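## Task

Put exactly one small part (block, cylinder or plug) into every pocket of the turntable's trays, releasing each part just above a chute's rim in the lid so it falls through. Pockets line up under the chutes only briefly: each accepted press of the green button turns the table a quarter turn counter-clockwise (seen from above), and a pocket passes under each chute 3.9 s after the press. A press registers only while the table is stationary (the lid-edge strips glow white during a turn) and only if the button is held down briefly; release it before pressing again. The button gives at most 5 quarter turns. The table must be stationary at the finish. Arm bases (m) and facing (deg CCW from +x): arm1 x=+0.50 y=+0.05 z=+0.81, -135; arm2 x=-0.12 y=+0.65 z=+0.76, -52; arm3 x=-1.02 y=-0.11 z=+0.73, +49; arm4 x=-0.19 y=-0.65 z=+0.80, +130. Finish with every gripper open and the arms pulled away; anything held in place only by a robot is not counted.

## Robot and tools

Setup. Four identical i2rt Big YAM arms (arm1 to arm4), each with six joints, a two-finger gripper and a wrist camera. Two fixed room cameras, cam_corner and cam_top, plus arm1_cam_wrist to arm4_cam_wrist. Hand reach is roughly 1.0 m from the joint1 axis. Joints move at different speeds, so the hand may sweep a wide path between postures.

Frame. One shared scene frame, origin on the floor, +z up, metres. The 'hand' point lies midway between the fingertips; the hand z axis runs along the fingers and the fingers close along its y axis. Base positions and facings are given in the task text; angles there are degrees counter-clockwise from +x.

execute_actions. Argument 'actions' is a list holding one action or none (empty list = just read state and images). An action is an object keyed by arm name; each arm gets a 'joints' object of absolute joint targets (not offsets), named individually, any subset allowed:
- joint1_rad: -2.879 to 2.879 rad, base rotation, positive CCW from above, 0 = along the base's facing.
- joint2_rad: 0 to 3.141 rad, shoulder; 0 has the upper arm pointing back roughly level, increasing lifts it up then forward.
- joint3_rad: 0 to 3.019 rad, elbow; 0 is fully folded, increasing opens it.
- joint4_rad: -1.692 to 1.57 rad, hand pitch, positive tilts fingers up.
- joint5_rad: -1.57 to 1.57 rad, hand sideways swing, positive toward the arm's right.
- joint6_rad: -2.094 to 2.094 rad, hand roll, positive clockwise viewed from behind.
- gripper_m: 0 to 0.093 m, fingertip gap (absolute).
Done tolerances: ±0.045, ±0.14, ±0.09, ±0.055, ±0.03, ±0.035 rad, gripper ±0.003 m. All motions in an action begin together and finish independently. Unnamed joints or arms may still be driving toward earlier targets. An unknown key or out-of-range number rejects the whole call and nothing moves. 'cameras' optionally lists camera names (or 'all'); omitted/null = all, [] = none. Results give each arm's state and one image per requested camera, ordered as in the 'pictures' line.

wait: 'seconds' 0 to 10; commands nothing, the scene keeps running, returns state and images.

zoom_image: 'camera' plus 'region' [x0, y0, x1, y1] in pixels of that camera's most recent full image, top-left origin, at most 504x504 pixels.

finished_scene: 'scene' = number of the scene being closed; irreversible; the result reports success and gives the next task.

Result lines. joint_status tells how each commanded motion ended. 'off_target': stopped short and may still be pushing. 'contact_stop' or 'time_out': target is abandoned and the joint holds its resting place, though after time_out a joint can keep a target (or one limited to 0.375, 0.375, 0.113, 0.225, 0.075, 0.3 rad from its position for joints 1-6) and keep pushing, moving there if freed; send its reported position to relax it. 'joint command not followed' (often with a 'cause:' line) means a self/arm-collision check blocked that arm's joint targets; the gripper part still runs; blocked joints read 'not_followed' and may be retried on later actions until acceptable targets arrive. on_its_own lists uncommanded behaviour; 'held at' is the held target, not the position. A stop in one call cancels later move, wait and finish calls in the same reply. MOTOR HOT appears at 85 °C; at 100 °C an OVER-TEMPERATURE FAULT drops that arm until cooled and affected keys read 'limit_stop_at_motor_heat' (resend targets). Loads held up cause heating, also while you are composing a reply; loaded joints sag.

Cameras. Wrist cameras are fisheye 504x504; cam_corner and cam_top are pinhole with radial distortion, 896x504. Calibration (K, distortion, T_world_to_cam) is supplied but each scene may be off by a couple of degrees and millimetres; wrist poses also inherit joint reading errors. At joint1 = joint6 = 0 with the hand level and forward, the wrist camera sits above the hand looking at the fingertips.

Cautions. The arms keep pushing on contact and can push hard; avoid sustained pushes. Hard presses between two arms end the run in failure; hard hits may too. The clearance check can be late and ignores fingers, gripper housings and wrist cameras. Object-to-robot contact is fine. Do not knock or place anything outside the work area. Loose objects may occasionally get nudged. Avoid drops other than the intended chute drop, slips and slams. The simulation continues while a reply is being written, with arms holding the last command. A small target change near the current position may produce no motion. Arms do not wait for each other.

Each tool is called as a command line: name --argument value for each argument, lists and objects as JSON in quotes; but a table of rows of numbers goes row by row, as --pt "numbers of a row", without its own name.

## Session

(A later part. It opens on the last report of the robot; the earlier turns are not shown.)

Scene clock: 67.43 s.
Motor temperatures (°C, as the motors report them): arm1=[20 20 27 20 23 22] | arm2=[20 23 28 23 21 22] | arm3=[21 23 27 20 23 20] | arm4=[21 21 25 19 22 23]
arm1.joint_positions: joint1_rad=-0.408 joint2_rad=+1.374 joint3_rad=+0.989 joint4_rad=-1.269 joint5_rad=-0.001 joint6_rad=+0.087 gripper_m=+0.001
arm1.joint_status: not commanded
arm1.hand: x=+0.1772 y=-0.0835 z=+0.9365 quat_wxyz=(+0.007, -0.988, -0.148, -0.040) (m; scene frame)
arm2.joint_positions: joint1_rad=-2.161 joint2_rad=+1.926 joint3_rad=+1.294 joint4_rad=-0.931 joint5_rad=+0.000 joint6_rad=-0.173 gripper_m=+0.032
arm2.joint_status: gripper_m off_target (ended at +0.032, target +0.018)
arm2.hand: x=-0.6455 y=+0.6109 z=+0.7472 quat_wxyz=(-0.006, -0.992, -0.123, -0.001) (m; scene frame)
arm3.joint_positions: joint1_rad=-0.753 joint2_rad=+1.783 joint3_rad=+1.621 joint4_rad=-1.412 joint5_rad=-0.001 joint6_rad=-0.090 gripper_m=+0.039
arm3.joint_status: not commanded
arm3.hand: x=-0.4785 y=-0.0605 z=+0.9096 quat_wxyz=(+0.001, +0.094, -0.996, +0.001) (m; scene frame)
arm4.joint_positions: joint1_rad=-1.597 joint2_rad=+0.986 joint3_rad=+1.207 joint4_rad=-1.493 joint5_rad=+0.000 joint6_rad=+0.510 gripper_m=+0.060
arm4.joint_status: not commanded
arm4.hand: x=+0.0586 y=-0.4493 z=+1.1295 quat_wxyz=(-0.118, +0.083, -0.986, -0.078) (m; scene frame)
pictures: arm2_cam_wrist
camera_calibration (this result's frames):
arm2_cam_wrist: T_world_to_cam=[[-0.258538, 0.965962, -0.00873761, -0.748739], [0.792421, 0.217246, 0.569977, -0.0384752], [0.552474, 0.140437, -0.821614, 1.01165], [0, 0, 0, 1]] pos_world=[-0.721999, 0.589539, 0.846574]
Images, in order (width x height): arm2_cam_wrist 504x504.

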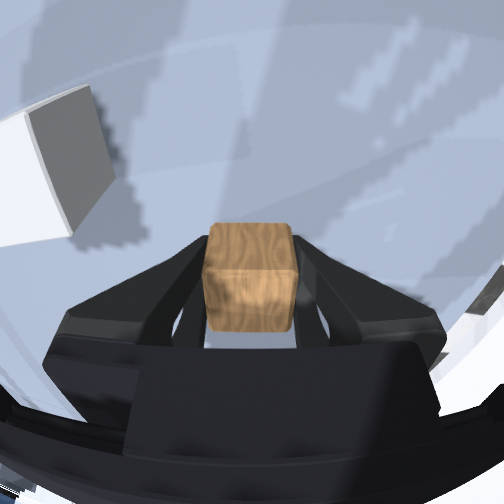

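wait --seconds 0.83

execute_actions --actions '[{"arm3":{"joints":{"gripper_m":0.06}},"arm2":{"joints":{"joint2_rad":1.45,"joint4_rad":-1.42}}}]' --cameras '["arm3_cam_wrist","arm2_cam_wrist"]'

Scene clock: 68.33 s.
Motor temperatures (°C, as the motors report them): arm1=[20 20 27 20 23 22] | arm2=[20 23 28 23 21 22] | arm3=[21 23 27 20 23 20] | arm4=[21 21 25 19 22 23]
arm1.joint_positions: joint1_rad=-0.408 joint2_rad=+1.374 joint3_rad=+0.989 joint4_rad=-1.269 joint5_rad=-0.001 joint6_rad=+0.087 gripper_m=+0.001
arm1.joint_status: not commanded
arm1.hand: x=+0.1772 y=-0.0835 z=+0.9365 quat_wxyz=(+0.007, -0.988, -0.148, -0.040) (m; scene frame)
arm2.joint_positions: joint1_rad=-2.161 joint2_rad=+1.926 joint3_rad=+1.294 joint4_rad=-0.931 joint5_rad=+0.000 joint6_rad=-0.173 gripper_m=+0.032
arm2.joint_status: gripper_m off_target (ended at +0.032, target +0.018)
arm2.hand: x=-0.6455 y=+0.6109 z=+0.7472 quat_wxyz=(-0.006, -0.992, -0.123, -0.001) (m; scene frame)
arm3.joint_positions: joint1_rad=-0.753 joint2_rad=+1.783 joint3_rad=+1.621 joint4_rad=-1.412 joint5_rad=-0.001 joint6_rad=-0.090 gripper_m=+0.039
arm3.joint_status: not commanded
arm3.hand: x=-0.4785 y=-0.0605 z=+0.9096 quat_wxyz=(+0.001, +0.094, -0.996, +0.001) (m; scene frame)
arm4.joint_positions: joint1_rad=-1.597 joint2_rad=+0.986 joint3_rad=+1.207 joint4_rad=-1.493 joint5_rad=+0.000 joint6_rad=+0.510 gripper_m=+0.060
arm4.joint_status: not commanded
arm4.hand: x=+0.0586 y=-0.4493 z=+1.1295 quat_wxyz=(-0.118, +0.083, -0.986, -0.078) (m; scene frame)
wait: 0.83 s; at rest by 0.20 s
pictures: arm1_cam_wrist, arm2_cam_wrist, arm3_cam_wrist, arm4_cam_wrist, cam_corner, cam_top
camera_calibration (this result's frames):
arm1_cam_wrist: T_world_to_cam=[[-0.304215, 0.952528, -0.0120114, 0.141618], [0.717627, 0.237449, 0.654698, -0.714164], [0.62647, 0.190549, -0.755795, 0.741135], [0, 0, 0, 1]] pos_world=[0.0912872, -0.10654, 1.02941]
arm2_cam_wrist: T_world_to_cam=[[-0.258538, 0.965962, -0.00873761, -0.748739], [0.792421, 0.217246, 0.569977, -0.0384752], [0.552474, 0.140437, -0.821614, 1.01165], [0, 0, 0, 1]] pos_world=[-0.721999, 0.589539, 0.846574]
arm3_cam_wrist: T_world_to_cam=[[0.176781, -0.984045, 0.0201153, 0.00641389], [-0.802916, -0.132361, 0.581211, -0.915704], [-0.569275, -0.118898, -0.813504, 0.584203], [0, 0, 0, 1]] pos_world=[-0.403795, -0.0454312, 1.00734]
arm4_cam_wrist: T_world_to_cam=[[0.176153, -0.974507, -0.138946, -0.292614], [-0.905771, -0.215734, 0.364745, -0.44997], [-0.385422, 0.0616028, -0.920682, 1.21405], [0, 0, 0, 1]] pos_world=[0.111897, -0.457017, 1.24122]
Images, in order (width x height): arm1_cam_wrist 504x504, arm2_cam_wrist 504x504, arm3_cam_wrist 504x504, arm4_cam_wrist 504x504, cam_corner 896x504, cam_top 896x504.

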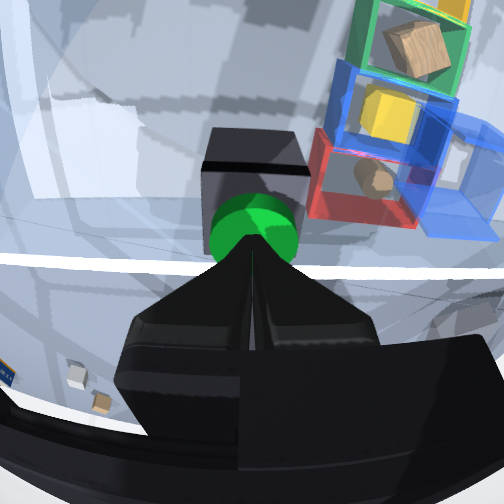

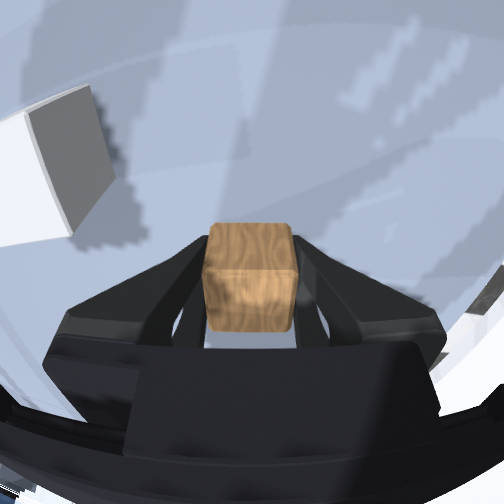

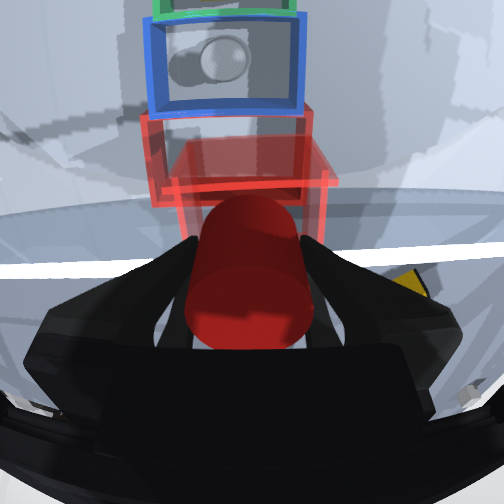

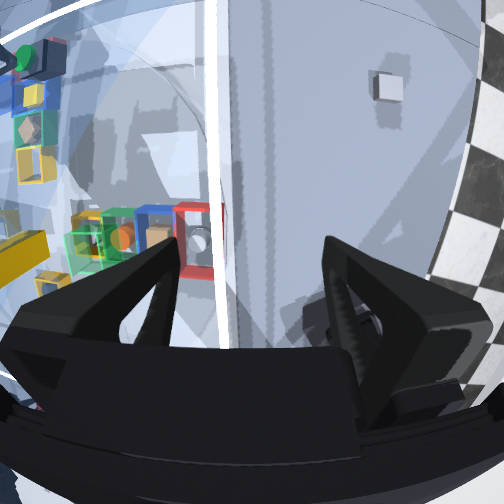

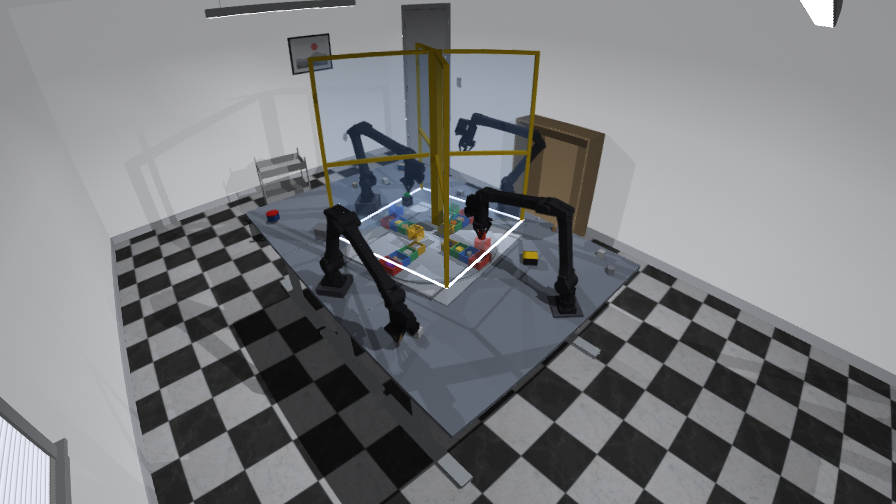

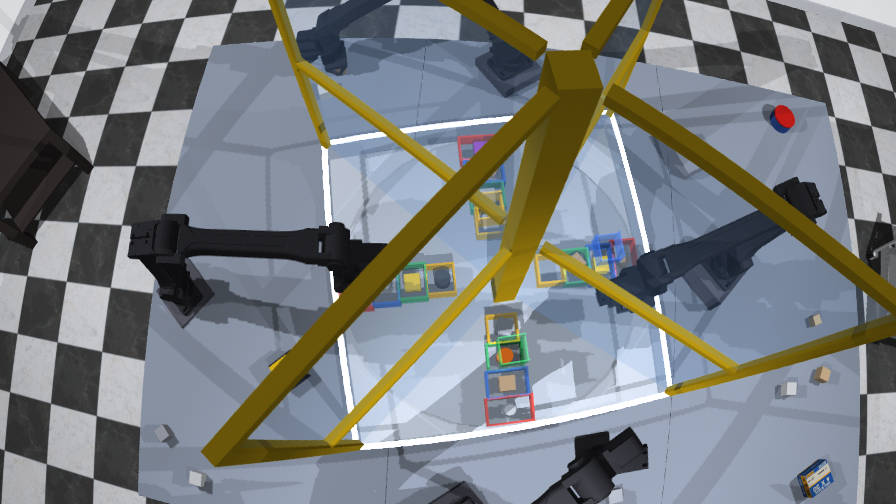

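Scene clock: 69.70 s.
Motor temperatures (°C, as the motors report them): arm1=[20 20 27 20 23 22] | arm2=[20 23 28 23 21 22] | arm3=[21 23 27 20 23 20] | arm4=[21 21 25 19 22 23]
arm1.joint_positions: joint1_rad=-0.408 joint2_rad=+1.374 joint3_rad=+0.989 joint4_rad=-1.269 joint5_rad=-0.001 joint6_rad=+0.087 gripper_m=+0.001
arm1.joint_status: not commanded
arm1.hand: x=+0.1772 y=-0.0835 z=+0.9365 quat_wxyz=(+0.007, -0.988, -0.148, -0.040) (m; scene frame)
arm2.joint_positions: joint1_rad=-2.161 joint2_rad=+1.436 joint3_rad=+1.282 joint4_rad=-1.409 joint5_rad=+0.000 joint6_rad=-0.173 gripper_m=+0.032
arm2.joint_status: all done
arm2.hand: x=-0.5384 y=+0.6215 z=+0.9682 quat_wxyz=(-0.006, -0.992, -0.123, -0.001) (m; scene frame)
arm3.joint_positions: joint1_rad=-0.753 joint2_rad=+1.783 joint3_rad=+1.621 joint4_rad=-1.412 joint5_rad=-0.001 joint6_rad=-0.090 gripper_m=+0.060
arm3.joint_status: all done
arm3.hand: x=-0.4785 y=-0.0605 z=+0.9096 quat_wxyz=(+0.001, +0.094, -0.996, +0.001) (m; scene frame)
arm4.joint_positions: joint1_rad=-1.597 joint2_rad=+0.986 joint3_rad=+1.207 joint4_rad=-1.493 joint5_rad=+0.000 joint6_rad=+0.510 gripper_m=+0.060
arm4.joint_status: not commanded
arm4.hand: x=+0.0586 y=-0.4493 z=+1.1295 quat_wxyz=(-0.118, +0.083, -0.986, -0.078) (m; scene frame)
pictures: arm2_cam_wrist, arm3_cam_wrist
camera_calibration (this result's frames):
arm2_cam_wrist: T_world_to_cam=[[-0.258538, 0.965962, -0.00873761, -0.729345], [0.792421, 0.217246, 0.569977, -0.251605], [0.552474, 0.140437, -0.821614, 1.13252], [0, 0, 0, 1]] pos_world=[-0.614872, 0.600132, 1.06753]
arm3_cam_wrist: T_world_to_cam=[[0.176781, -0.984045, 0.0201153, 0.00641389], [-0.802916, -0.132361, 0.581211, -0.915704], [-0.569275, -0.118898, -0.813504, 0.584203], [0, 0, 0, 1]] pos_world=[-0.403795, -0.0454312, 1.00734]
Images, in order (width x height): arm2_cam_wrist 504x504, arm3_cam_wrist 504x504.

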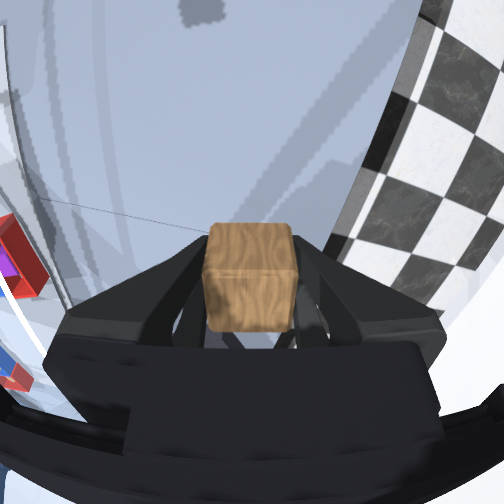

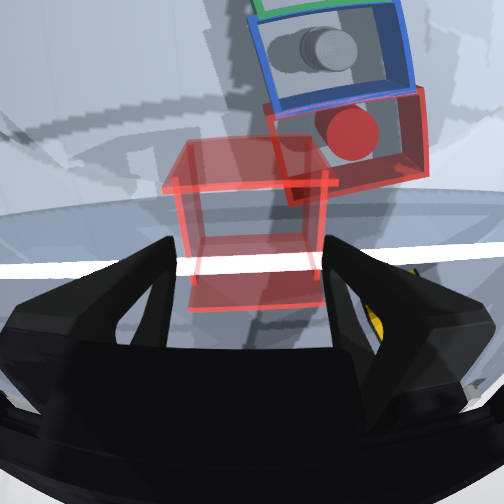

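execute_actions --actions '[{"arm2":{"joints":{"joint1_rad":-0.738,"joint2_rad":1.38,"joint3_rad":1.548,"joint4_rad":-1.45,"joint6_rad":-0.288}},"arm3":{"joints":{"joint1_rad":-1.3,"joint2_rad":1.0,"joint3_rad":1.3,"joint4_rad":-1.6}}}]' --cameras '[]'

wait --seconds 1.0

Scene clock: 71.83 s.
Motor temperatures (°C, as the motors report them): arm1=[20 20 27 20 23 22] | arm2=[20 23 29 23 21 22] | arm3=[21 23 27 20 23 20] | arm4=[21 21 25 19 22 23]
arm1.joint_positions: joint1_rad=-0.408 joint2_rad=+1.374 joint3_rad=+0.989 joint4_rad=-1.269 joint5_rad=-0.001 joint6_rad=+0.087 gripper_m=+0.001
arm1.joint_status: not commanded
arm1.hand: x=+0.1772 y=-0.0835 z=+0.9365 quat_wxyz=(+0.007, -0.988, -0.148, -0.040) (m; scene frame)
arm2.joint_positions: joint1_rad=-0.732 joint2_rad=+1.383 joint3_rad=+1.512 joint4_rad=-1.444 joint5_rad=-0.001 joint6_rad=-0.274 gripper_m=+0.032
arm2.joint_status: all done
arm2.hand: x=-0.1544 y=+0.1958 z=+1.0924 quat_wxyz=(-0.081, -0.625, -0.769, +0.105) (m; scene frame)
arm3.joint_positions: joint1_rad=-1.299 joint2_rad=+0.990 joint3_rad=+1.315 joint4_rad=-1.594 joint5_rad=+0.002 joint6_rad=-0.091 gripper_m=+0.060
arm3.joint_status: all done
arm3.hand: x=-0.7451 y=-0.2459 z=+1.1022 quat_wxyz=(-0.145, -0.175, -0.973, +0.042) (m; scene frame)
arm4.joint_positions: joint1_rad=-1.597 joint2_rad=+0.986 joint3_rad=+1.207 joint4_rad=-1.493 joint5_rad=+0.000 joint6_rad=+0.510 gripper_m=+0.060
arm4.joint_status: not commanded
arm4.hand: x=+0.0586 y=-0.4493 z=+1.1295 quat_wxyz=(-0.118, +0.083, -0.986, -0.078) (m; scene frame)
pictures: none
No camera images: the call's "cameras" was empty. Leave "cameras" out to get every camera's image.

Scene clock: 72.83 s.
Motor temperatures (°C, as the motors report them): arm1=[20 20 27 20 23 22] | arm2=[20 23 29 23 21 22] | arm3=[21 23 27 20 23 20] | arm4=[21 21 25 19 22 23]
arm1.joint_positions: joint1_rad=-0.408 joint2_rad=+1.374 joint3_rad=+0.989 joint4_rad=-1.269 joint5_rad=-0.001 joint6_rad=+0.087 gripper_m=+0.001
arm1.joint_status: not commanded
arm1.hand: x=+0.1772 y=-0.0835 z=+0.9365 quat_wxyz=(+0.007, -0.988, -0.148, -0.040) (m; scene frame)
arm2.joint_positions: joint1_rad=-0.732 joint2_rad=+1.383 joint3_rad=+1.512 joint4_rad=-1.444 joint5_rad=-0.001 joint6_rad=-0.274 gripper_m=+0.032
arm2.joint_status: all done
arm2.hand: x=-0.1544 y=+0.1958 z=+1.0924 quat_wxyz=(-0.081, -0.625, -0.769, +0.105) (m; scene frame)
arm3.joint_positions: joint1_rad=-1.299 joint2_rad=+0.990 joint3_rad=+1.315 joint4_rad=-1.594 joint5_rad=+0.002 joint6_rad=-0.091 gripper_m=+0.060
arm3.joint_status: all done
arm3.hand: x=-0.7451 y=-0.2459 z=+1.1022 quat_wxyz=(-0.145, -0.175, -0.973, +0.042) (m; scene frame)
arm4.joint_positions: joint1_rad=-1.597 joint2_rad=+0.986 joint3_rad=+1.207 joint4_rad=-1.493 joint5_rad=+0.000 joint6_rad=+0.510 gripper_m=+0.060
arm4.joint_status: not commanded
arm4.hand: x=+0.0586 y=-0.4493 z=+1.1295 quat_wxyz=(-0.118, +0.083, -0.986, -0.078) (m; scene frame)
wait: 1.00 s; at rest by 0.27 s
pictures: arm1_cam_wrist, arm2_cam_wrist, arm3_cam_wrist, arm4_cam_wrist, cam_corner, cam_top
camera_calibration (this result's frames):
arm1_cam_wrist: T_world_to_cam=[[-0.304215, 0.952528, -0.0120114, 0.141618], [0.717627, 0.237449, 0.654698, -0.714164], [0.62647, 0.190549, -0.755795, 0.741135], [0, 0, 0, 1]] pos_world=[0.0912872, -0.10654, 1.02941]
arm2_cam_wrist: T_world_to_cam=[[-0.975736, -0.208584, 0.066573, -0.180717], [-0.174185, 0.923718, 0.341182, -0.571817], [-0.13266, 0.321307, -0.937637, 1.06776], [0, 0, 0, 1]] pos_world=[-0.134285, 0.147423, 1.2083]
arm3_cam_wrist: T_world_to_cam=[[-0.367526, -0.928895, 0.0455901, -0.552861], [-0.878553, 0.362852, 0.310618, -0.902583], [-0.305074, 0.0741067, -0.949441, 0.961248], [0, 0, 0, 1]] pos_world=[-0.702906, -0.25728, 1.21821]
arm4_cam_wrist: T_world_to_cam=[[0.176153, -0.974507, -0.138946, -0.292614], [-0.905771, -0.215734, 0.364745, -0.44997], [-0.385422, 0.0616028, -0.920682, 1.21405], [0, 0, 0, 1]] pos_world=[0.111897, -0.457017, 1.24122]
Images, in order (width x height): arm1_cam_wrist 504x504, arm2_cam_wrist 504x504, arm3_cam_wrist 504x504, arm4_cam_wrist 504x504, cam_corner 896x504, cam_top 896x504.

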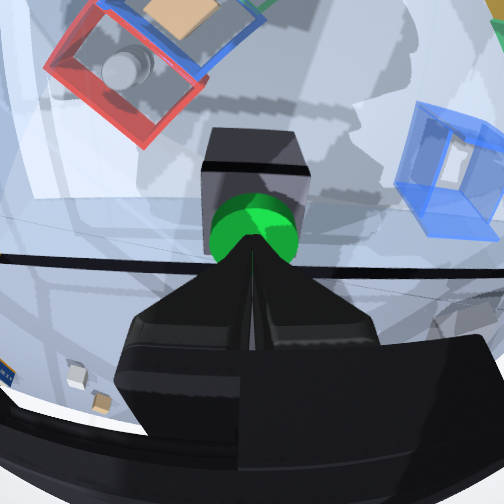

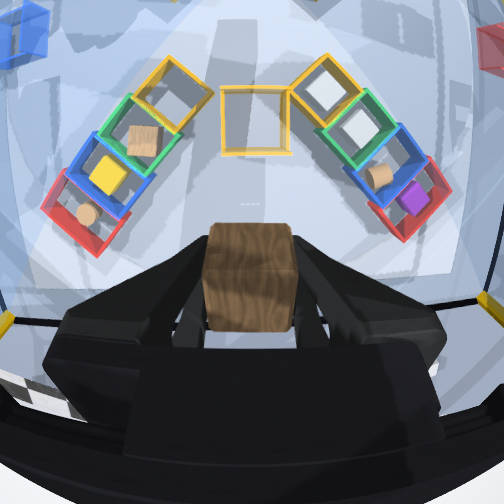

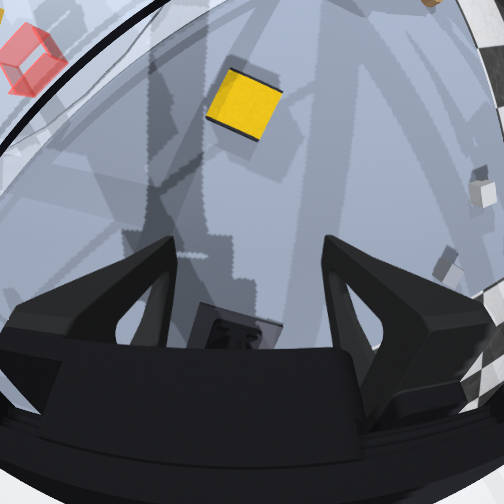

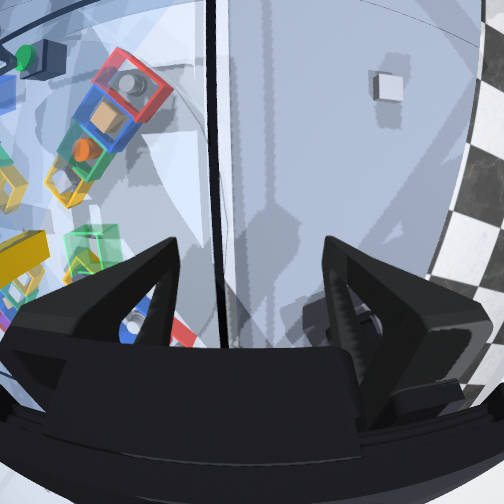

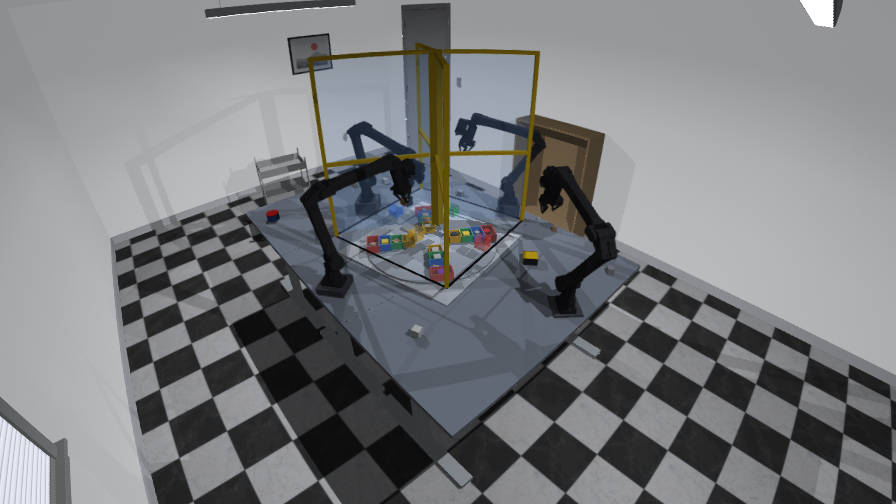

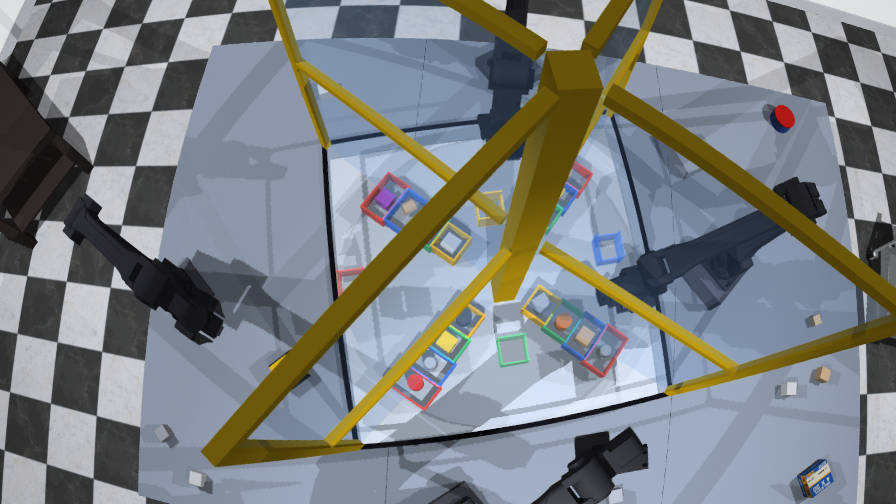

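execute_actions --actions '[]' --cameras '[]'

execute_actions --actions '[{"arm1":{"joints":{"joint2_rad":1.46}},"arm2":{"joints":{"joint2_rad":1.747,"joint3_rad":1.535,"joint4_rad":-1.30}}}]' --cameras '["arm1_cam_wrist","arm2_cam_wrist"]'

Scene clock: 72.90 s.
Motor temperatures (°C, as the motors report them): arm1=[20 20 27 20 23 22] | arm2=[20 23 29 23 21 22] | arm3=[21 23 27 20 23 20] | arm4=[21 21 25 19 22 23]
arm1.joint_positions: joint1_rad=-0.408 joint2_rad=+1.374 joint3_rad=+0.989 joint4_rad=-1.269 joint5_rad=-0.001 joint6_rad=+0.087 gripper_m=+0.001
arm1.joint_status: not commanded
arm1.hand: x=+0.1772 y=-0.0835 z=+0.9365 quat_wxyz=(+0.007, -0.988, -0.148, -0.040) (m; scene frame)
arm2.joint_positions: joint1_rad=-0.732 joint2_rad=+1.383 joint3_rad=+1.512 joint4_rad=-1.444 joint5_rad=-0.001 joint6_rad=-0.274 gripper_m=+0.032
arm2.joint_status: all done
arm2.hand: x=-0.1544 y=+0.1958 z=+1.0924 quat_wxyz=(-0.081, -0.625, -0.769, +0.105) (m; scene frame)
arm3.joint_positions: joint1_rad=-1.299 joint2_rad=+0.990 joint3_rad=+1.315 joint4_rad=-1.594 joint5_rad=+0.002 joint6_rad=-0.091 gripper_m=+0.060
arm3.joint_status: all done
arm3.hand: x=-0.7451 y=-0.2459 z=+1.1022 quat_wxyz=(-0.145, -0.175, -0.973, +0.042) (m; scene frame)
arm4.joint_positions: joint1_rad=-1.597 joint2_rad=+0.986 joint3_rad=+1.207 joint4_rad=-1.493 joint5_rad=+0.000 joint6_rad=+0.510 gripper_m=+0.060
arm4.joint_status: not commanded
arm4.hand: x=+0.0586 y=-0.4493 z=+1.1295 quat_wxyz=(-0.118, +0.083, -0.986, -0.078) (m; scene frame)
pictures: none
No camera images: the call's "cameras" was empty. Leave "cameras" out to get every camera's image.

Scene clock: 74.20 s.
Motor temperatures (°C, as the motors report them): arm1=[20 20 27 20 23 22] | arm2=[20 23 29 23 21 22] | arm3=[21 23 27 20 23 20] | arm4=[21 21 25 19 22 23]
arm1.joint_positions: joint1_rad=-0.408 joint2_rad=+1.434 joint3_rad=+0.995 joint4_rad=-1.272 joint5_rad=-0.001 joint6_rad=+0.087 gripper_m=+0.001
arm1.joint_status: all done
arm1.hand: x=+0.1764 y=-0.0838 z=+0.9189 quat_wxyz=(+0.014, -0.987, -0.148, -0.068) (m; scene frame)
arm2.joint_positions: joint1_rad=-0.732 joint2_rad=+1.757 joint3_rad=+1.512 joint4_rad=-1.308 joint5_rad=-0.001 joint6_rad=-0.274 gripper_m=+0.032
arm2.joint_status: all done
arm2.hand: x=-0.1577 y=+0.1195 z=+0.9187 quat_wxyz=(-0.013, -0.630, -0.776, +0.008) (m; scene frame)
arm3.joint_positions: joint1_rad=-1.299 joint2_rad=+0.990 joint3_rad=+1.315 joint4_rad=-1.594 joint5_rad=+0.002 joint6_rad=-0.091 gripper_m=+0.060
arm3.joint_status: not commanded
arm3.hand: x=-0.7451 y=-0.2459 z=+1.1022 quat_wxyz=(-0.145, -0.175, -0.973, +0.042) (m; scene frame)
arm4.joint_positions: joint1_rad=-1.597 joint2_rad=+0.986 joint3_rad=+1.207 joint4_rad=-1.493 joint5_rad=+0.000 joint6_rad=+0.510 gripper_m=+0.060
arm4.joint_status: not commanded
arm4.hand: x=+0.0586 y=-0.4493 z=+1.1295 quat_wxyz=(-0.118, +0.083, -0.986, -0.078) (m; scene frame)
pictures: arm1_cam_wrist, arm2_cam_wrist
camera_calibration (this result's frames):
arm1_cam_wrist: T_world_to_cam=[[-0.303919, 0.952667, -0.00771885, 0.137554], [0.681713, 0.223125, 0.696766, -0.735538], [0.665508, 0.206498, -0.717257, 0.687367], [0, 0, 0, 1]] pos_world=[0.0857831, -0.108867, 1.00658]
arm2_cam_wrist: T_world_to_cam=[[-0.975738, -0.218944, 0.000182061, -0.126055], [-0.183409, 0.817831, 0.545448, -0.619148], [-0.119571, 0.532181, -0.838145, 0.814486], [0, 0, 0, 1]] pos_world=[-0.139166, 0.0453058, 1.02039]
Images, in order (width x height): arm1_cam_wrist 504x504, arm2_cam_wrist 504x504.

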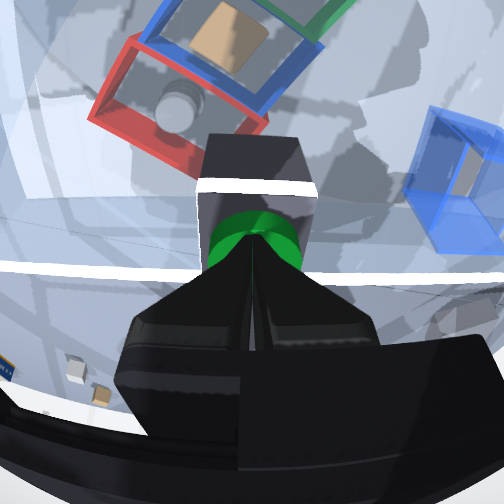

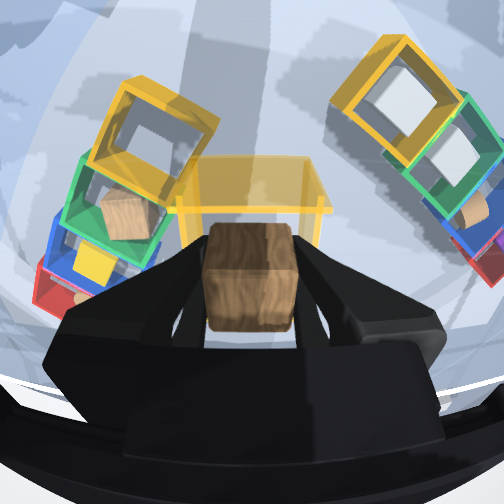

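wait --seconds 2.58

execute_actions --actions '[{"arm2":{"joints":{"gripper_m":0.06}}}]' --cameras '["arm2_cam_wrist"]'

execute_actions --actions '[{"arm1":{"joints":{"joint2_rad":1.0,"gripper_m":0.05}},"arm2":{"joints":{"joint2_rad":1.25,"joint4_rad":-1.6}}}]' --cameras '["arm2_cam_wrist","cam_top"]'

Scene clock: 76.93 s.
Motor temperatures (°C, as the motors report them): arm1=[20 20 27 20 23 22] | arm2=[20 23 29 23 21 22] | arm3=[21 23 27 20 23 20] | arm4=[21 21 25 19 22 23]
arm1.joint_positions: joint1_rad=-0.408 joint2_rad=+1.434 joint3_rad=+0.995 joint4_rad=-1.272 joint5_rad=-0.001 joint6_rad=+0.087 gripper_m=+0.001
arm1.joint_status: all done
arm1.hand: x=+0.1764 y=-0.0838 z=+0.9189 quat_wxyz=(+0.014, -0.987, -0.148, -0.068) (m; scene frame)
arm2.joint_positions: joint1_rad=-0.732 joint2_rad=+1.757 joint3_rad=+1.512 joint4_rad=-1.308 joint5_rad=-0.001 joint6_rad=-0.274 gripper_m=+0.032
arm2.joint_status: all done
arm2.hand: x=-0.1577 y=+0.1195 z=+0.9187 quat_wxyz=(-0.013, -0.630, -0.776, +0.008) (m; scene frame)
arm3.joint_positions: joint1_rad=-1.299 joint2_rad=+0.990 joint3_rad=+1.315 joint4_rad=-1.594 joint5_rad=+0.002 joint6_rad=-0.091 gripper_m=+0.060
arm3.joint_status: not commanded
arm3.hand: x=-0.7451 y=-0.2459 z=+1.1022 quat_wxyz=(-0.145, -0.175, -0.973, +0.042) (m; scene frame)
arm4.joint_positions: joint1_rad=-1.597 joint2_rad=+0.986 joint3_rad=+1.207 joint4_rad=-1.493 joint5_rad=+0.000 joint6_rad=+0.510 gripper_m=+0.060
arm4.joint_status: not commanded
arm4.hand: x=+0.0586 y=-0.4493 z=+1.1295 quat_wxyz=(-0.118, +0.083, -0.986, -0.078) (m; scene frame)
wait: 2.60 s; at rest by 0.13 s
pictures: arm1_cam_wrist, arm2_cam_wrist, arm3_cam_wrist, arm4_cam_wrist, cam_corner, cam_top
camera_calibration (this result's frames):
arm1_cam_wrist: T_world_to_cam=[[-0.303919, 0.952667, -0.00771885, 0.137554], [0.681713, 0.223125, 0.696766, -0.735538], [0.665508, 0.206498, -0.717257, 0.687367], [0, 0, 0, 1]] pos_world=[0.0857831, -0.108867, 1.00658]
arm2_cam_wrist: T_world_to_cam=[[-0.975738, -0.218944, 0.000182061, -0.126055], [-0.183409, 0.817831, 0.545448, -0.619148], [-0.119571, 0.532181, -0.838145, 0.814486], [0, 0, 0, 1]] pos_world=[-0.139166, 0.0453058, 1.02039]
arm3_cam_wrist: T_world_to_cam=[[-0.367526, -0.928895, 0.0455901, -0.552861], [-0.878553, 0.362852, 0.310618, -0.902583], [-0.305074, 0.0741067, -0.949441, 0.961248], [0, 0, 0, 1]] pos_world=[-0.702906, -0.25728, 1.21821]
arm4_cam_wrist: T_world_to_cam=[[0.176153, -0.974507, -0.138946, -0.292614], [-0.905771, -0.215734, 0.364745, -0.44997], [-0.385422, 0.0616028, -0.920682, 1.21405], [0, 0, 0, 1]] pos_world=[0.111897, -0.457017, 1.24122]
Images, in order (width x height): arm1_cam_wrist 504x504, arm2_cam_wrist 504x504, arm3_cam_wrist 504x504, arm4_cam_wrist 504x504, cam_corner 896x504, cam_top 896x504.

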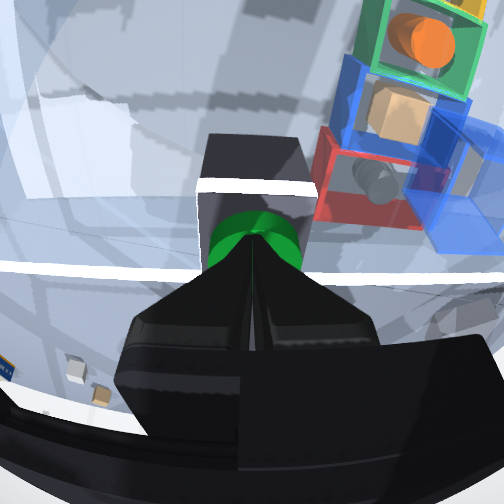

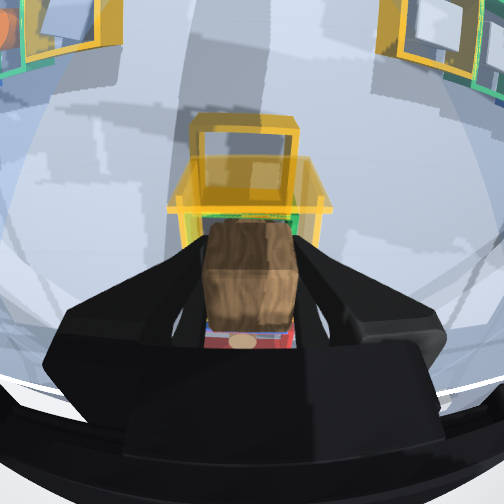

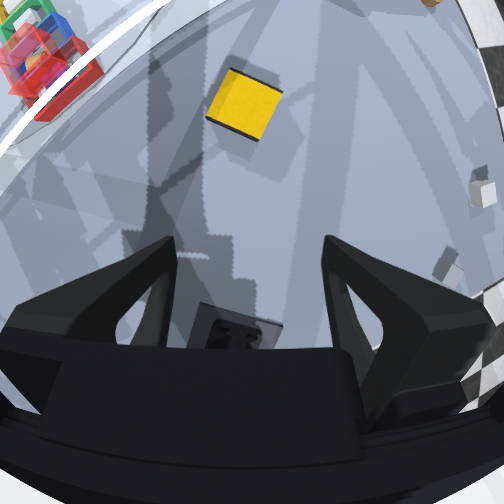

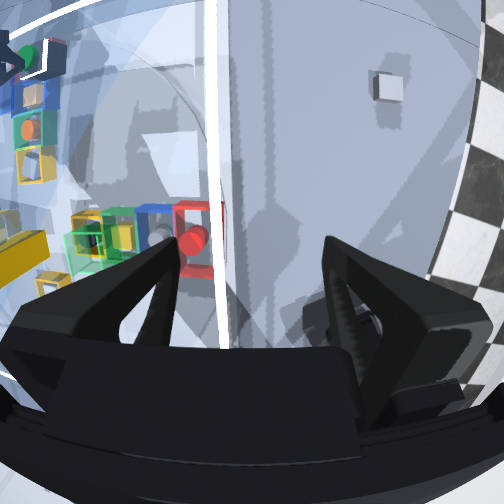

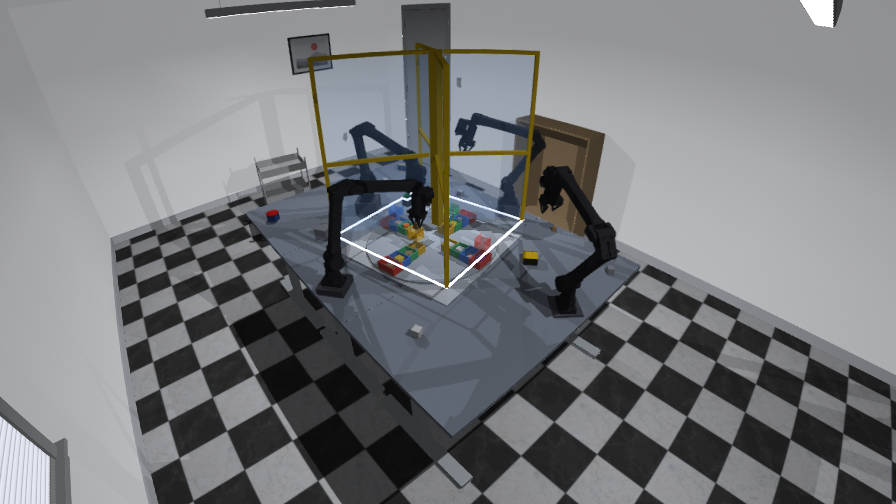

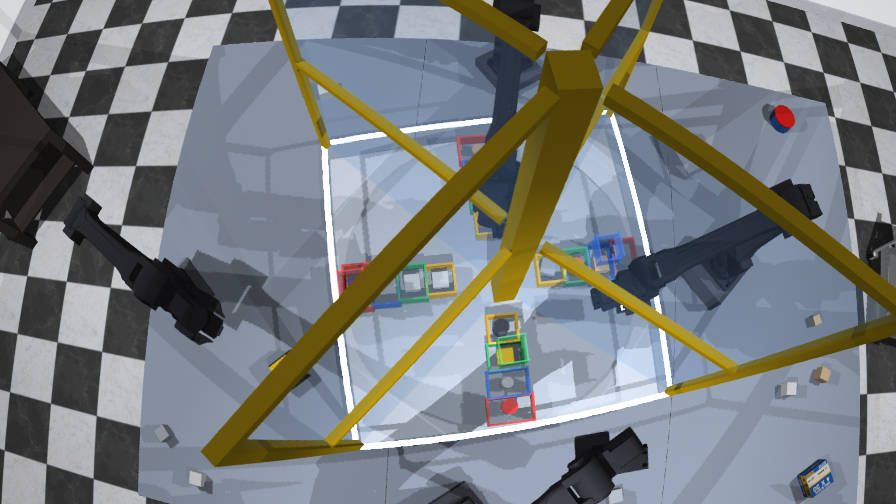

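Scene clock: 77.50 s.
Motor temperatures (°C, as the motors report them): arm1=[20 20 27 20 23 22] | arm2=[20 23 29 23 21 22] | arm3=[21 23 26 20 23 20] | arm4=[21 21 25 19 22 23]
arm1.joint_positions: joint1_rad=-0.408 joint2_rad=+1.434 joint3_rad=+0.995 joint4_rad=-1.272 joint5_rad=-0.001 joint6_rad=+0.087 gripper_m=+0.001
arm1.joint_status: not commanded
arm1.hand: x=+0.1764 y=-0.0838 z=+0.9189 quat_wxyz=(+0.014, -0.987, -0.148, -0.068) (m; scene frame)
arm2.joint_positions: joint1_rad=-0.732 joint2_rad=+1.757 joint3_rad=+1.512 joint4_rad=-1.308 joint5_rad=-0.001 joint6_rad=-0.274 gripper_m=+0.060
arm2.joint_status: all done
arm2.hand: x=-0.1577 y=+0.1195 z=+0.9187 quat_wxyz=(-0.013, -0.630, -0.776, +0.008) (m; scene frame)
arm3.joint_positions: joint1_rad=-1.299 joint2_rad=+0.990 joint3_rad=+1.315 joint4_rad=-1.594 joint5_rad=+0.002 joint6_rad=-0.091 gripper_m=+0.060
arm3.joint_status: not commanded
arm3.hand: x=-0.7451 y=-0.2459 z=+1.1022 quat_wxyz=(-0.145, -0.175, -0.973, +0.042) (m; scene frame)
arm4.joint_positions: joint1_rad=-1.597 joint2_rad=+0.986 joint3_rad=+1.207 joint4_rad=-1.493 joint5_rad=+0.000 joint6_rad=+0.510 gripper_m=+0.060
arm4.joint_status: not commanded
arm4.hand: x=+0.0586 y=-0.4493 z=+1.1295 quat_wxyz=(-0.118, +0.083, -0.986, -0.078) (m; scene frame)
pictures: arm2_cam_wrist
camera_calibration (this result's frames):
arm2_cam_wrist: T_world_to_cam=[[-0.975738, -0.218944, 0.000182061, -0.126055], [-0.183409, 0.817831, 0.545448, -0.619148], [-0.119571, 0.532181, -0.838145, 0.814486], [0, 0, 0, 1]] pos_world=[-0.139166, 0.0453058, 1.02039]
Images, in order (width x height): arm2_cam_wrist 504x504.

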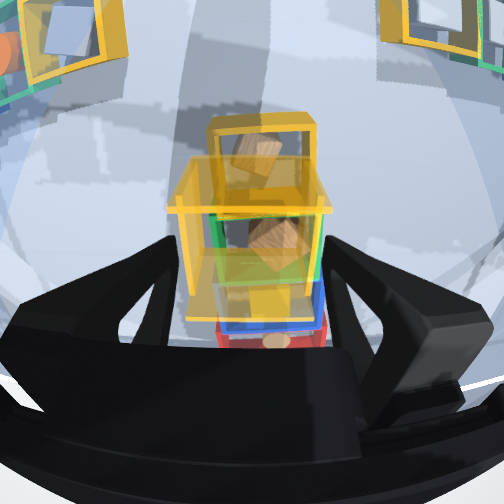

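Scene clock: 78.93 s.
Motor temperatures (°C, as the motors report them): arm1=[20 20 27 20 23 22] | arm2=[20 23 29 23 21 22] | arm3=[21 23 26 20 23 20] | arm4=[21 21 25 19 22 23]
arm1.joint_positions: joint1_rad=-0.409 joint2_rad=+0.994 joint3_rad=+0.978 joint4_rad=-1.272 joint5_rad=+0.004 joint6_rad=+0.087 gripper_m=+0.050
arm1.joint_status: all done
arm1.hand: x=+0.2001 y=-0.0726 z=+1.0526 quat_wxyz=(-0.033, -0.979, -0.146, +0.138) (m; scene frame)
arm2.joint_positions: joint1_rad=-0.732 joint2_rad=+1.245 joint3_rad=+1.512 joint4_rad=-1.593 joint5_rad=-0.001 joint6_rad=-0.274 gripper_m=+0.060
arm2.joint_status: all done
arm2.hand: x=-0.1504 y=+0.2621 z=+1.1388 quat_wxyz=(-0.078, -0.626, -0.770, +0.101) (m; scene frame)
arm3.joint_positions: joint1_rad=-1.299 joint2_rad=+0.990 joint3_rad=+1.315 joint4_rad=-1.594 joint5_rad=+0.002 joint6_rad=-0.091 gripper_m=+0.060
arm3.joint_status: not commanded
arm3.hand: x=-0.7451 y=-0.2459 z=+1.1022 quat_wxyz=(-0.145, -0.175, -0.973, +0.042) (m; scene frame)
arm4.joint_positions: joint1_rad=-1.597 joint2_rad=+0.986 joint3_rad=+1.207 joint4_rad=-1.493 joint5_rad=+0.000 joint6_rad=+0.510 gripper_m=+0.060
arm4.joint_status: not commanded
arm4.hand: x=+0.0586 y=-0.4493 z=+1.1295 quat_wxyz=(-0.118, +0.083, -0.986, -0.078) (m; scene frame)
pictures: arm2_cam_wrist, cam_top
camera_calibration (this result's frames):
arm2_cam_wrist: T_world_to_cam=[[-0.975758, -0.20933, 0.0638584, -0.162823], [-0.17451, 0.920279, 0.35019, -0.657676], [-0.132073, 0.330557, -0.934499, 1.08463], [0, 0, 0, 1]] pos_world=[-0.130397, 0.21263, 1.25429]
Images, in order (width x height): arm2_cam_wrist 504x504, cam_top 896x504.

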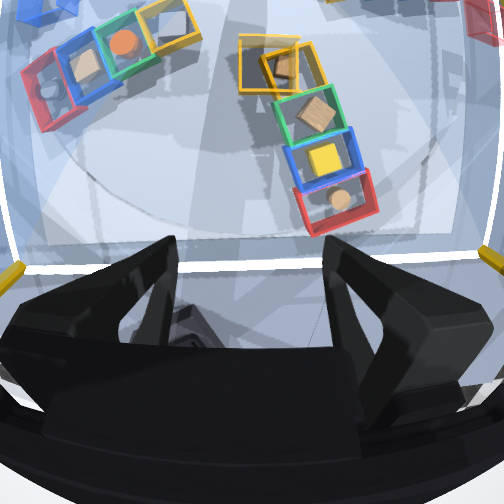

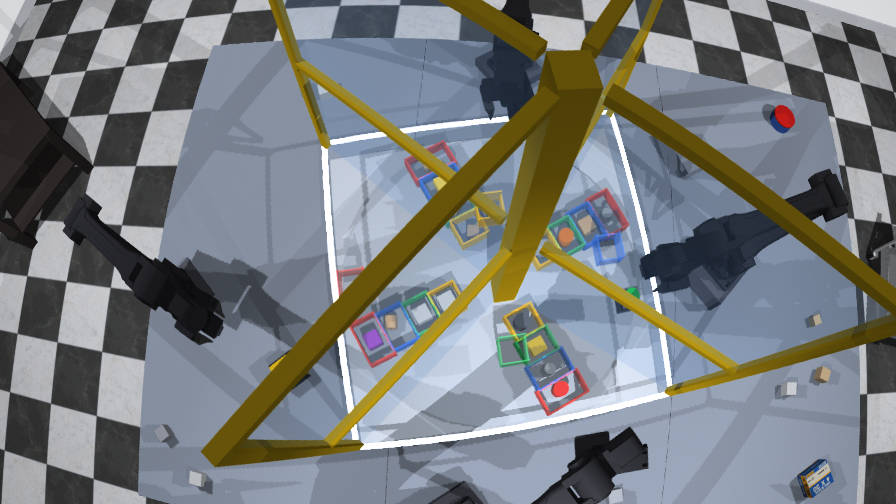

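wait --seconds 3.0

Scene clock: 81.97 s.
Motor temperatures (°C, as the motors report them): arm1=[20 20 27 20 23 22] | arm2=[20 23 30 23 21 22] | arm3=[21 23 26 20 23 20] | arm4=[21 21 25 19 22 23]
arm1.joint_positions: joint1_rad=-0.409 joint2_rad=+0.994 joint3_rad=+0.978 joint4_rad=-1.272 joint5_rad=+0.004 joint6_rad=+0.087 gripper_m=+0.050
arm1.joint_status: all done
arm1.hand: x=+0.2001 y=-0.0726 z=+1.0526 quat_wxyz=(-0.033, -0.979, -0.146, +0.138) (m; scene frame)
arm2.joint_positions: joint1_rad=-0.732 joint2_rad=+1.245 joint3_rad=+1.512 joint4_rad=-1.593 joint5_rad=-0.001 joint6_rad=-0.274 gripper_m=+0.060
arm2.joint_status: all done
arm2.hand: x=-0.1504 y=+0.2621 z=+1.1388 quat_wxyz=(-0.078, -0.626, -0.770, +0.101) (m; scene frame)
arm3.joint_positions: joint1_rad=-1.299 joint2_rad=+0.990 joint3_rad=+1.315 joint4_rad=-1.594 joint5_rad=+0.002 joint6_rad=-0.091 gripper_m=+0.060
arm3.joint_status: not commanded
arm3.hand: x=-0.7451 y=-0.2459 z=+1.1022 quat_wxyz=(-0.145, -0.175, -0.973, +0.042) (m; scene frame)
arm4.joint_positions: joint1_rad=-1.597 joint2_rad=+0.986 joint3_rad=+1.207 joint4_rad=-1.493 joint5_rad=+0.000 joint6_rad=+0.510 gripper_m=+0.060
arm4.joint_status: not commanded
arm4.hand: x=+0.0586 y=-0.4493 z=+1.1295 quat_wxyz=(-0.118, +0.083, -0.986, -0.078) (m; scene frame)
wait: 3.00 s; at rest by 0.23 s
pictures: arm1_cam_wrist, arm2_cam_wrist, arm3_cam_wrist, arm4_cam_wrist, cam_corner, cam_top
camera_calibration (this result's frames):
arm1_cam_wrist: T_world_to_cam=[[-0.309412, 0.950332, -0.0336488, 0.163319], [0.890273, 0.30193, 0.340958, -0.508844], [0.334183, 0.07554, -0.939476, 1.05595], [0, 0, 0, 1]] pos_world=[0.150661, -0.0813386, 1.17103]
arm2_cam_wrist: T_world_to_cam=[[-0.975758, -0.20933, 0.0638584, -0.162823], [-0.17451, 0.920279, 0.35019, -0.657676], [-0.132073, 0.330557, -0.934499, 1.08463], [0, 0, 0, 1]] pos_world=[-0.130397, 0.21263, 1.25429]
arm3_cam_wrist: T_world_to_cam=[[-0.367526, -0.928895, 0.0455901, -0.552861], [-0.878553, 0.362852, 0.310618, -0.902583], [-0.305074, 0.0741067, -0.949441, 0.961248], [0, 0, 0, 1]] pos_world=[-0.702906, -0.25728, 1.21821]
arm4_cam_wrist: T_world_to_cam=[[0.176153, -0.974507, -0.138946, -0.292614], [-0.905771, -0.215734, 0.364745, -0.44997], [-0.385422, 0.0616028, -0.920682, 1.21405], [0, 0, 0, 1]] pos_world=[0.111897, -0.457017, 1.24122]
Images, in order (width x height): arm1_cam_wrist 504x504, arm2_cam_wrist 504x504, arm3_cam_wrist 504x504, arm4_cam_wrist 504x504, cam_corner 896x504, cam_top 896x504.

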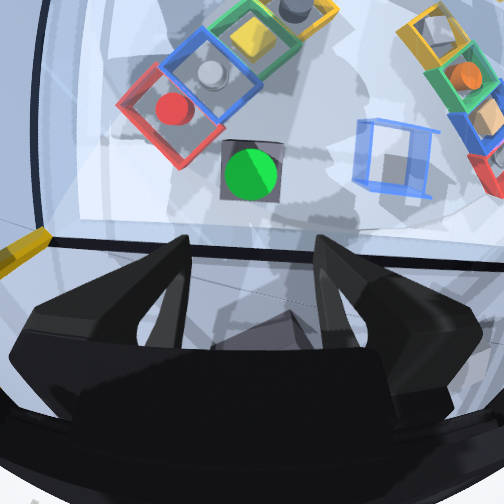

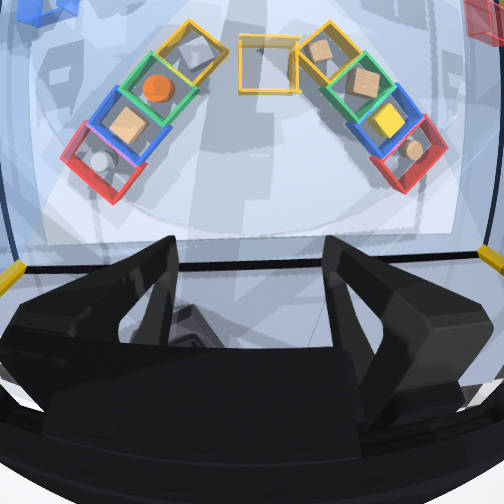

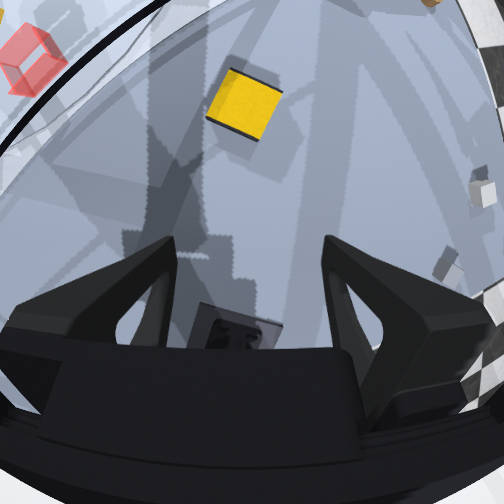

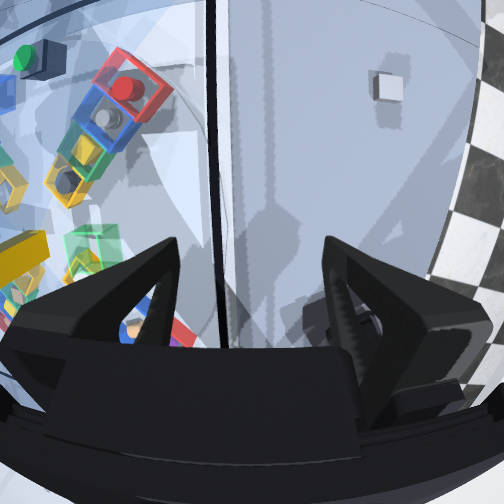

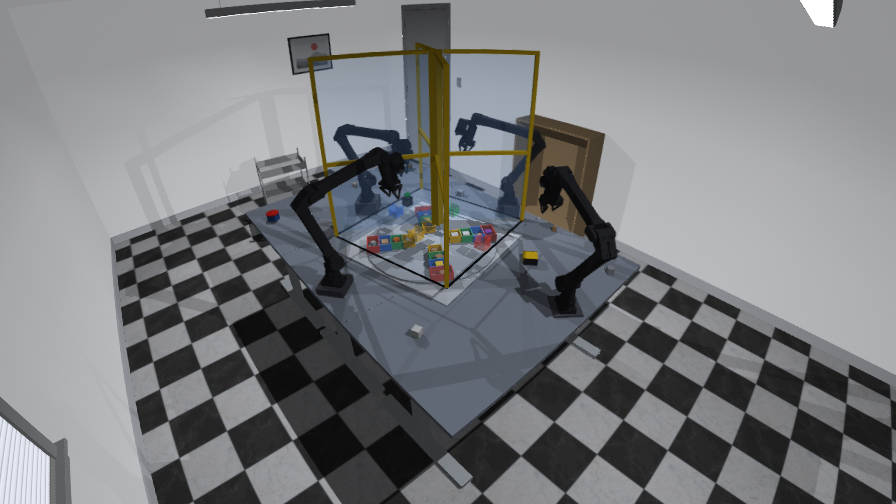

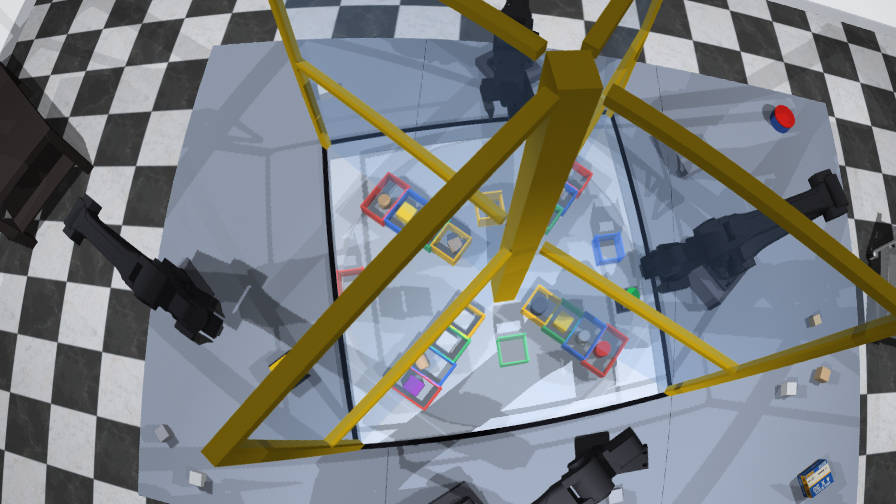

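All 16 pockets are filled and the turntable is stopped.

finished_scene --scene 1

The scene is finished: the task was done.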